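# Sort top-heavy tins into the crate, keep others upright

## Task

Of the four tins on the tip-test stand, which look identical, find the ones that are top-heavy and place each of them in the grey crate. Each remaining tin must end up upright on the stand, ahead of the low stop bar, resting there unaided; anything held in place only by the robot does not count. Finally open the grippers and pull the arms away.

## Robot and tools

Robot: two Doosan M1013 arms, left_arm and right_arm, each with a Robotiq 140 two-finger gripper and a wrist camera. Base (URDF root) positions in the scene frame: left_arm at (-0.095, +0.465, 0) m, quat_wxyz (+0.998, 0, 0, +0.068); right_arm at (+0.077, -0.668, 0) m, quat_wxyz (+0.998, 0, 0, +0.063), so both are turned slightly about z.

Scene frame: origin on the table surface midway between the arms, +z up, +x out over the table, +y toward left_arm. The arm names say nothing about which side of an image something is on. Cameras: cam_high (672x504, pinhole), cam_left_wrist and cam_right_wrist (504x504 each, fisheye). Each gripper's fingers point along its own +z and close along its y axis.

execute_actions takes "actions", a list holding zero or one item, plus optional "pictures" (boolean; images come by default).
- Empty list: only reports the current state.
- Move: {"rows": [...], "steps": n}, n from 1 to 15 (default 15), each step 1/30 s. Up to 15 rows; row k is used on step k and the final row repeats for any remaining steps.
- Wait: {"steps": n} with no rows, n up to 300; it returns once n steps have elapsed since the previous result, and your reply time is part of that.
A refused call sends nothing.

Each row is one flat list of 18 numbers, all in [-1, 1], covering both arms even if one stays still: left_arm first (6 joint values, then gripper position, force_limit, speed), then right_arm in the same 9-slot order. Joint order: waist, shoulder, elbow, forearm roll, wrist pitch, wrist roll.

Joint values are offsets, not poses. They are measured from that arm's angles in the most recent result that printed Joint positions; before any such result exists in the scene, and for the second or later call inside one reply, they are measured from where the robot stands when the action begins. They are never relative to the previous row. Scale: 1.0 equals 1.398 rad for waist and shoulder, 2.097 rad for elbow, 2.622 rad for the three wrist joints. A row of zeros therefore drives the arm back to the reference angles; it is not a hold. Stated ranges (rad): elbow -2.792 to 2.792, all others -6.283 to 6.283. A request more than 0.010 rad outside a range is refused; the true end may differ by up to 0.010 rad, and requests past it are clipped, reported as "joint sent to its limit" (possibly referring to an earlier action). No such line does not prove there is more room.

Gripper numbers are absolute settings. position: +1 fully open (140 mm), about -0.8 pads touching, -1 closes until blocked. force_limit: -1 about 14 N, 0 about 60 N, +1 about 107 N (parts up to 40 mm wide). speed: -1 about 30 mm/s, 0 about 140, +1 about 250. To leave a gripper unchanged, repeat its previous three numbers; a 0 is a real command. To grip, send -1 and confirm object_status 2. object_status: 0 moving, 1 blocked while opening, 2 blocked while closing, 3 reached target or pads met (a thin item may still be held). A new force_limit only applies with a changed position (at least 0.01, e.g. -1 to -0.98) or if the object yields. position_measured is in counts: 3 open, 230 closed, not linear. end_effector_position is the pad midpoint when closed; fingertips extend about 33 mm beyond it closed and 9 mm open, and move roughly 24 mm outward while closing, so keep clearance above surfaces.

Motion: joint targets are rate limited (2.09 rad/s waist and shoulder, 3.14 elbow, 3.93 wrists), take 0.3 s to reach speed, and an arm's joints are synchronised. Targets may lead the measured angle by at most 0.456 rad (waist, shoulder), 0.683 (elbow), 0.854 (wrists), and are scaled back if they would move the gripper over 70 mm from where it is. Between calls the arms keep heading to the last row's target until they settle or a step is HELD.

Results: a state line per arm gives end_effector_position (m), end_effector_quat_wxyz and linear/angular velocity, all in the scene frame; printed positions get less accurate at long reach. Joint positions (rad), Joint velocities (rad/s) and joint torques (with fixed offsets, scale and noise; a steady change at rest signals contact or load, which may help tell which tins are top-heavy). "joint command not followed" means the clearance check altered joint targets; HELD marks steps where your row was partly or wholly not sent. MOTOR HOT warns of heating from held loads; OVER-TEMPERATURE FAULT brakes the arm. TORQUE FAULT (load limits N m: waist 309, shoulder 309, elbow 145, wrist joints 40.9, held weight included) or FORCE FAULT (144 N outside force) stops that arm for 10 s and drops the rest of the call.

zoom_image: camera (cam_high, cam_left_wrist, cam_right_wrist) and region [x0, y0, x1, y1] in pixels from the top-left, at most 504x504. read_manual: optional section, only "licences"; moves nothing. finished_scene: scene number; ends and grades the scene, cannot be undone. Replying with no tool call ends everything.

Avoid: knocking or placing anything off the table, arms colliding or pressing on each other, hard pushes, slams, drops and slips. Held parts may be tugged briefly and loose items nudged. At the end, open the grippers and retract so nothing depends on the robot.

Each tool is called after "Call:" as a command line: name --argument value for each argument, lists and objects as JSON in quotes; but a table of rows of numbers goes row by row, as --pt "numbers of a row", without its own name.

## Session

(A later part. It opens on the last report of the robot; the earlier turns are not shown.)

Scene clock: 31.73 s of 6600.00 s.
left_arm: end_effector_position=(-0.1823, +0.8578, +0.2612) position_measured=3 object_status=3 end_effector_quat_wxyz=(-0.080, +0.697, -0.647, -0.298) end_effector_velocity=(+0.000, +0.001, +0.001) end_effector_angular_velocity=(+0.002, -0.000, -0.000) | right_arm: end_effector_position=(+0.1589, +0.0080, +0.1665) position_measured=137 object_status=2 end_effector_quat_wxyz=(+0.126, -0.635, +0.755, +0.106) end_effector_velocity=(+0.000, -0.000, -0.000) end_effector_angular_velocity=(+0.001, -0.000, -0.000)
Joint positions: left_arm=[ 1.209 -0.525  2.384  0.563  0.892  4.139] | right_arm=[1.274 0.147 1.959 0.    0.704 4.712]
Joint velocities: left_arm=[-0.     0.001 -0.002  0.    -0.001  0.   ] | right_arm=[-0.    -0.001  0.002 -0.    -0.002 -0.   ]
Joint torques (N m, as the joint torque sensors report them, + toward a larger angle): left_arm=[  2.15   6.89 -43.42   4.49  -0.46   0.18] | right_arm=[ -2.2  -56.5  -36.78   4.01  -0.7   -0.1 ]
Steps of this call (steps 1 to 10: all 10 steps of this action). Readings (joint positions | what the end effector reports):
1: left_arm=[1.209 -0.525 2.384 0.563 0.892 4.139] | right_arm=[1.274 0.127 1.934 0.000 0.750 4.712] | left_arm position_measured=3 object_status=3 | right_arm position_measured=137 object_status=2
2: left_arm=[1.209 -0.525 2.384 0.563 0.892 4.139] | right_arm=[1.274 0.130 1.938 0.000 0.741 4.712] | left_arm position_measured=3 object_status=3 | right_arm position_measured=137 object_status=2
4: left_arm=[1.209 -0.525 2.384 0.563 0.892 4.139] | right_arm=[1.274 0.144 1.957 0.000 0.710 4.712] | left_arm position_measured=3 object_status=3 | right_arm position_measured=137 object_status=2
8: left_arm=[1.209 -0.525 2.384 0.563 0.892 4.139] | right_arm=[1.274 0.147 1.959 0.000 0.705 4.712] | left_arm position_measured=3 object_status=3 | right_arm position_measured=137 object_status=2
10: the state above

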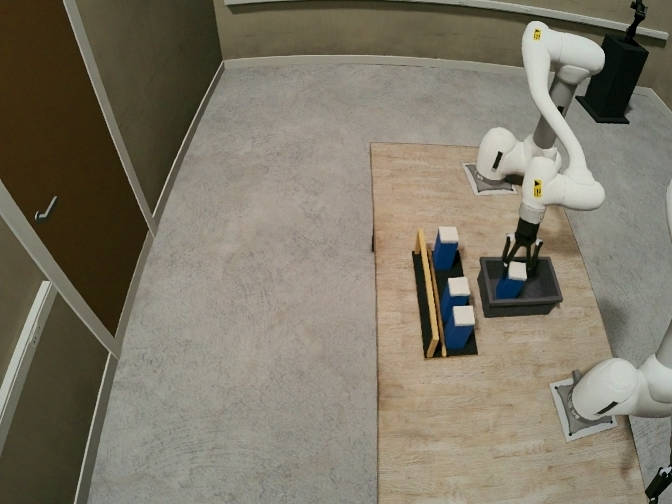

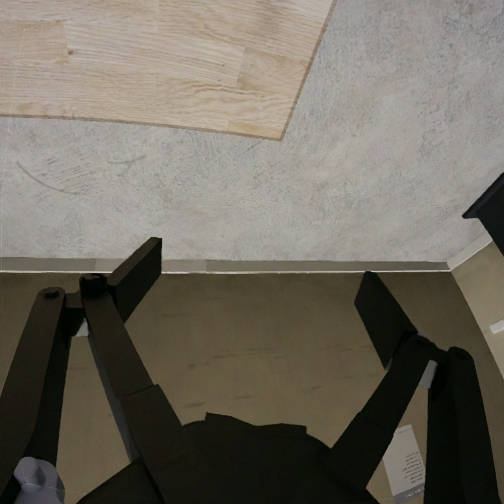

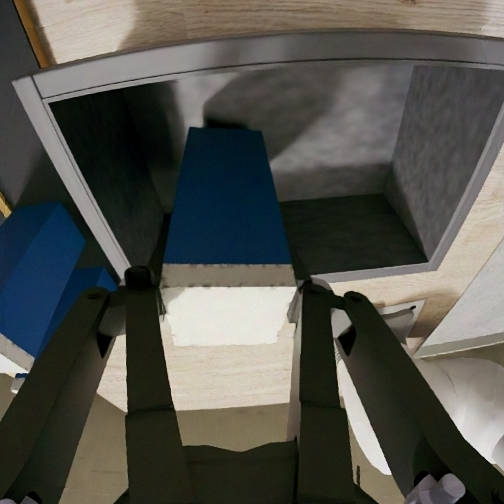

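Call:
execute_actions --actions '[{"rows":[[0,0,0,0,0,0,1,0,0,0,0.006,0.005,0,-0.007,0,-1,0.5,0]],"steps":8}]'

Scene clock: 32.43 s of 6600.00 s.
left_arm: end_effector_position=(-0.1823, +0.8578, +0.2612) position_measured=3 object_status=3 end_effector_quat_wxyz=(-0.080, +0.697, -0.647, -0.298) end_effector_velocity=(-0.000, -0.000, -0.000) end_effector_angular_velocity=(-0.000, +0.002, -0.001) | right_arm: end_effector_position=(+0.1588, +0.0075, +0.1566) position_measured=137 object_status=2 end_effector_quat_wxyz=(+0.126, -0.635, +0.755, +0.106) end_effector_velocity=(-0.000, -0.000, +0.000) end_effector_angular_velocity=(+0.001, +0.001, -0.001)
Joint positions: left_arm=[ 1.209 -0.525  2.384  0.563  0.892  4.139] | right_arm=[1.274 0.155 1.97  0.    0.686 4.712]
Joint velocities: left_arm=[-0.    -0.     0.001  0.002  0.     0.   ] | right_arm=[ 0.    -0.001  0.001  0.001 -0.     0.   ]
Joint torques (N m, as the joint torque sensors report them, + toward a larger angle): left_arm=[  1.52   6.43 -42.95   4.5   -0.43   0.13] | right_arm=[ -5.05 -53.36 -35.71   4.14  -1.09   0.16]
Steps of this call (steps 1 to 13: the robot went on to your last target; steps 14 to 21: all 8 steps of this action). Readings (joint positions | what the end effector reports):
14: left_arm=[1.209 -0.525 2.384 0.563 0.892 4.139] | right_arm=[1.274 0.147 1.959 0.000 0.704 4.712] | left_arm position_measured=3 object_status=3 | right_arm position_measured=137 object_status=2
15: left_arm=[1.209 -0.525 2.384 0.563 0.892 4.139] | right_arm=[1.274 0.149 1.963 0.000 0.697 4.712] | left_arm position_measured=3 object_status=3 | right_arm position_measured=137 object_status=2
17: left_arm=[1.209 -0.525 2.384 0.563 0.892 4.139] | right_arm=[1.274 0.155 1.969 0.000 0.687 4.712] | left_arm position_measured=3 object_status=3 | right_arm position_measured=137 object_status=2
21: the state above

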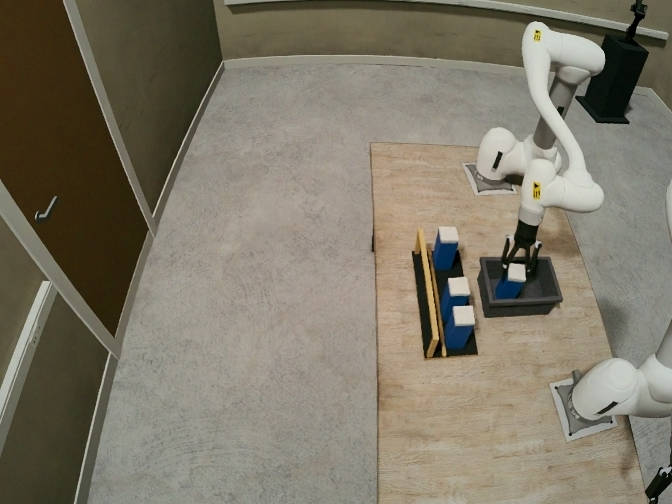

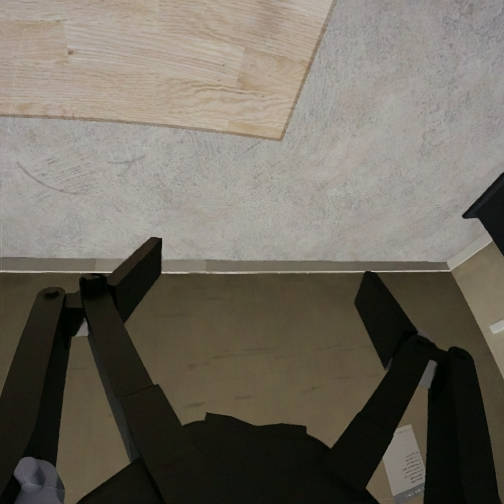

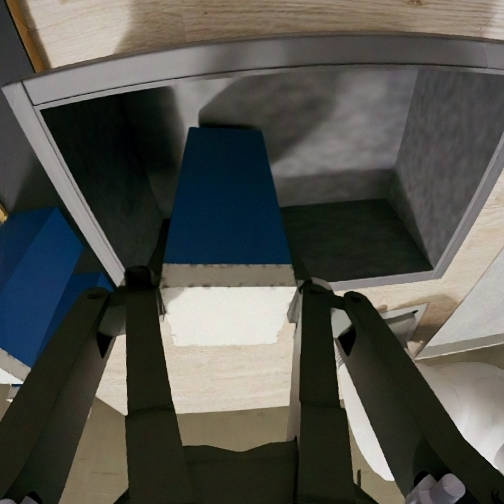

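Call:
execute_actions --actions '[{"rows":[[0,0,0,0,0,0,1,0,0,0,0.002,0.0016,0,-0.0023,0,-1,0.5,0],[0,0,0,0,0,0,1,0,0,0,0.002,0.0016,0,-0.0023,0,-1,0.5,0],[0,0,0,0,0,0,1,0,0,0,0.002,0.0016,0,-0.0023,0,-1,0.5,0],[0,0,0,0,0,0,1,0,0,0,0.002,0.0016,0,-0.0023,0,0.5,0.5,0]],"steps":13}]' --pictures false

Call:
execute_actions --actions '[{"rows":[[0,0,0,0,0,0,1,0,0,0,-0.26,0,0,0.25,0,0.5,0.5,0]]}]' --pictures false

Call:
execute_actions --actions '[{"steps":15}]'

Scene clock: 33.83 s of 6600.00 s.
left_arm: end_effector_position=(-0.1823, +0.8578, +0.2612) position_measured=3 object_status=3 end_effector_quat_wxyz=(-0.080, +0.697, -0.647, -0.298) end_effector_velocity=(-0.000, +0.000, +0.000) end_effector_angular_velocity=(+0.000, +0.001, -0.001) | right_arm: end_effector_position=(+0.1588, +0.0074, +0.1534) position_measured=73 object_status=0 end_effector_quat_wxyz=(+0.126, -0.635, +0.755, +0.106) end_effector_velocity=(-0.000, +0.001, +0.001) end_effector_angular_velocity=(+0.003, +0.001, -0.001)
Joint positions: left_arm=[ 1.209 -0.525  2.384  0.563  0.892  4.139] | right_arm=[1.274 0.158 1.973 0.    0.68  4.712]
Joint velocities: left_arm=[-0.    -0.     0.     0.001 -0.    -0.   ] | right_arm=[ 0.    -0.001  0.     0.002 -0.002 -0.   ]
Joint torques (N m, as the joint torque sensors report them, + toward a larger angle): left_arm=[  1.84   7.07 -42.58   4.43  -0.37   0.01] | right_arm=[ -5.01 -47.91 -34.75   3.92  -0.76   0.6 ]
Steps of this call (steps 1 to 15: the robot went on to your last target; steps 16 to 29: nothing new was sent; steps 30 to 42: all 13 steps of this action). Readings (joint positions | what the end effector reports):
30: left_arm=[1.209 -0.525 2.384 0.563 0.892 4.139] | right_arm=[1.274 0.155 1.970 0.000 0.686 4.712] | left_arm position_measured=3 object_status=3 | right_arm position_measured=137 object_status=2
31: left_arm=[1.209 -0.525 2.384 0.563 0.892 4.139] | right_arm=[1.274 0.156 1.971 0.000 0.683 4.712] | left_arm position_measured=3 object_status=3 | right_arm position_measured=137 object_status=2
33: left_arm=[1.209 -0.525 2.384 0.563 0.892 4.139] | right_arm=[1.274 0.158 1.973 0.000 0.680 4.712] | left_arm position_measured=3 object_status=3 | right_arm position_measured=137 object_status=0
37: left_arm=[1.209 -0.525 2.384 0.563 0.892 4.139] | right_arm=[1.274 0.158 1.973 0.000 0.680 4.712] | left_arm position_measured=3 object_status=3 | right_arm position_measured=111 object_status=0
42: the state above

Scene clock: 34.33 s of 6600.00 s.
left_arm: end_effector_position=(-0.1823, +0.8578, +0.2612) position_measured=3 object_status=3 end_effector_quat_wxyz=(-0.080, +0.697, -0.647, -0.298) end_effector_velocity=(+0.000, -0.000, -0.001) end_effector_angular_velocity=(-0.001, +0.000, -0.000) | right_arm: end_effector_position=(+0.1283, -0.1687, +0.2804) position_measured=66 object_status=3 end_effector_quat_wxyz=(+0.042, -0.643, +0.764, +0.035) end_effector_velocity=(-0.076, -0.440, +0.271) end_effector_angular_velocity=(-0.483, +0.084, +0.000)
Joint positions: left_arm=[ 1.209 -0.525  2.384  0.563  0.892  4.139] | right_arm=[ 1.274 -0.117  1.973  0.     1.176  4.712]
Joint velocities: left_arm=[-0.     0.001  0.    -0.     0.    -0.   ] | right_arm=[-0.    -0.62  -0.002  0.     1.112  0.   ]
Joint torques (N m, as the joint torque sensors report them, + toward a larger angle): left_arm=[  1.9    7.06 -42.99   4.51  -0.47  -0.01] | right_arm=[ -2.63 -31.86 -38.06   4.02   0.55   0.23]
Steps of this call (steps 1 to 15: all 15 steps of this action). Readings (joint positions | what the end effector reports):
1: left_arm=[1.209 -0.525 2.384 0.563 0.892 4.139] | right_arm=[1.274 0.158 1.973 0.000 0.680 4.712] | left_arm position_measured=3 object_status=3 | right_arm position_measured=68 object_status=0
2: left_arm=[1.209 -0.525 2.384 0.563 0.892 4.139] | right_arm=[1.274 0.155 1.973 0.000 0.686 4.712] | left_arm position_measured=3 object_status=3 | right_arm position_measured=66 object_status=0
4: left_arm=[1.209 -0.525 2.384 0.563 0.892 4.139] | right_arm=[1.274 0.125 1.973 0.000 0.740 4.712] | left_arm position_measured=3 object_status=3 | right_arm position_measured=66 object_status=0
8: left_arm=[1.209 -0.525 2.384 0.563 0.892 4.139] | right_arm=[1.274 0.033 1.973 0.000 0.906 4.712] | left_arm position_measured=3 object_status=3 | right_arm position_measured=66 object_status=3
15: the state above

Scene clock: 34.83 s of 6600.00 s.
left_arm: end_effector_position=(-0.1823, +0.8578, +0.2612) position_measured=3 object_status=3 end_effector_quat_wxyz=(-0.080, +0.697, -0.647, -0.298) end_effector_velocity=(+0.000, +0.000, +0.000) end_effector_angular_velocity=(+0.001, -0.001, +0.000) | right_arm: end_effector_position=(+0.1170, -0.2335, +0.3181) position_measured=66 object_status=3 end_effector_quat_wxyz=(+0.015, -0.644, +0.765, +0.013) end_effector_velocity=(-0.000, +0.001, -0.000) end_effector_angular_velocity=(+0.001, +0.000, +0.000)
Joint positions: left_arm=[ 1.209 -0.525  2.384  0.563  0.892  4.139] | right_arm=[ 1.274 -0.206  1.973  0.     1.335  4.712]
Joint velocities: left_arm=[ 0.    -0.    -0.001 -0.001 -0.    -0.   ] | right_arm=[ 0.     0.001 -0.     0.001 -0.002 -0.   ]
Joint torques (N m, as the joint torque sensors report them, + toward a larger angle): left_arm=[  2.27   6.31 -43.15   4.42  -0.35   0.13] | right_arm=[ -4.68 -19.84 -39.71   4.19   0.09   0.22]
Steps of this call (steps 1 to 15: the robot went on to your last target). Readings (joint positions | what the end effector reports):
1: left_arm=[1.209 -0.525 2.384 0.563 0.892 4.139] | right_arm=[1.274 -0.138 1.973 0.000 1.213 4.712] | left_arm position_measured=3 object_status=3 | right_arm position_measured=66 object_status=3
2: left_arm=[1.209 -0.525 2.384 0.563 0.892 4.139] | right_arm=[1.274 -0.159 1.973 0.000 1.251 4.712] | left_arm position_measured=3 object_status=3 | right_arm position_measured=66 object_status=3
4: left_arm=[1.209 -0.525 2.384 0.563 0.892 4.139] | right_arm=[1.274 -0.193 1.973 0.000 1.312 4.712] | left_arm position_measured=3 object_status=3 | right_arm position_measured=66 object_status=3
8: left_arm=[1.209 -0.525 2.384 0.563 0.892 4.139] | right_arm=[1.274 -0.206 1.973 0.000 1.335 4.712] | left_arm position_measured=3 object_status=3 | right_arm position_measured=66 object_status=3
15: the state above

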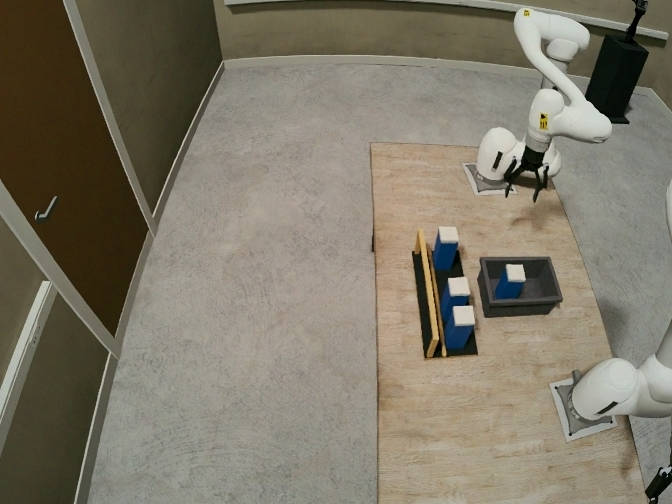

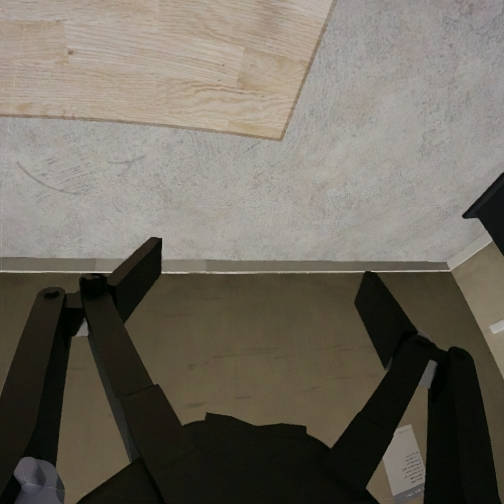

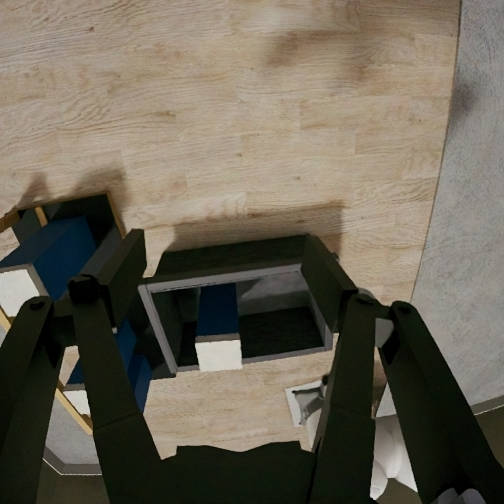

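Call:
finished_scene --scene 1

The scene is finished: the task was done.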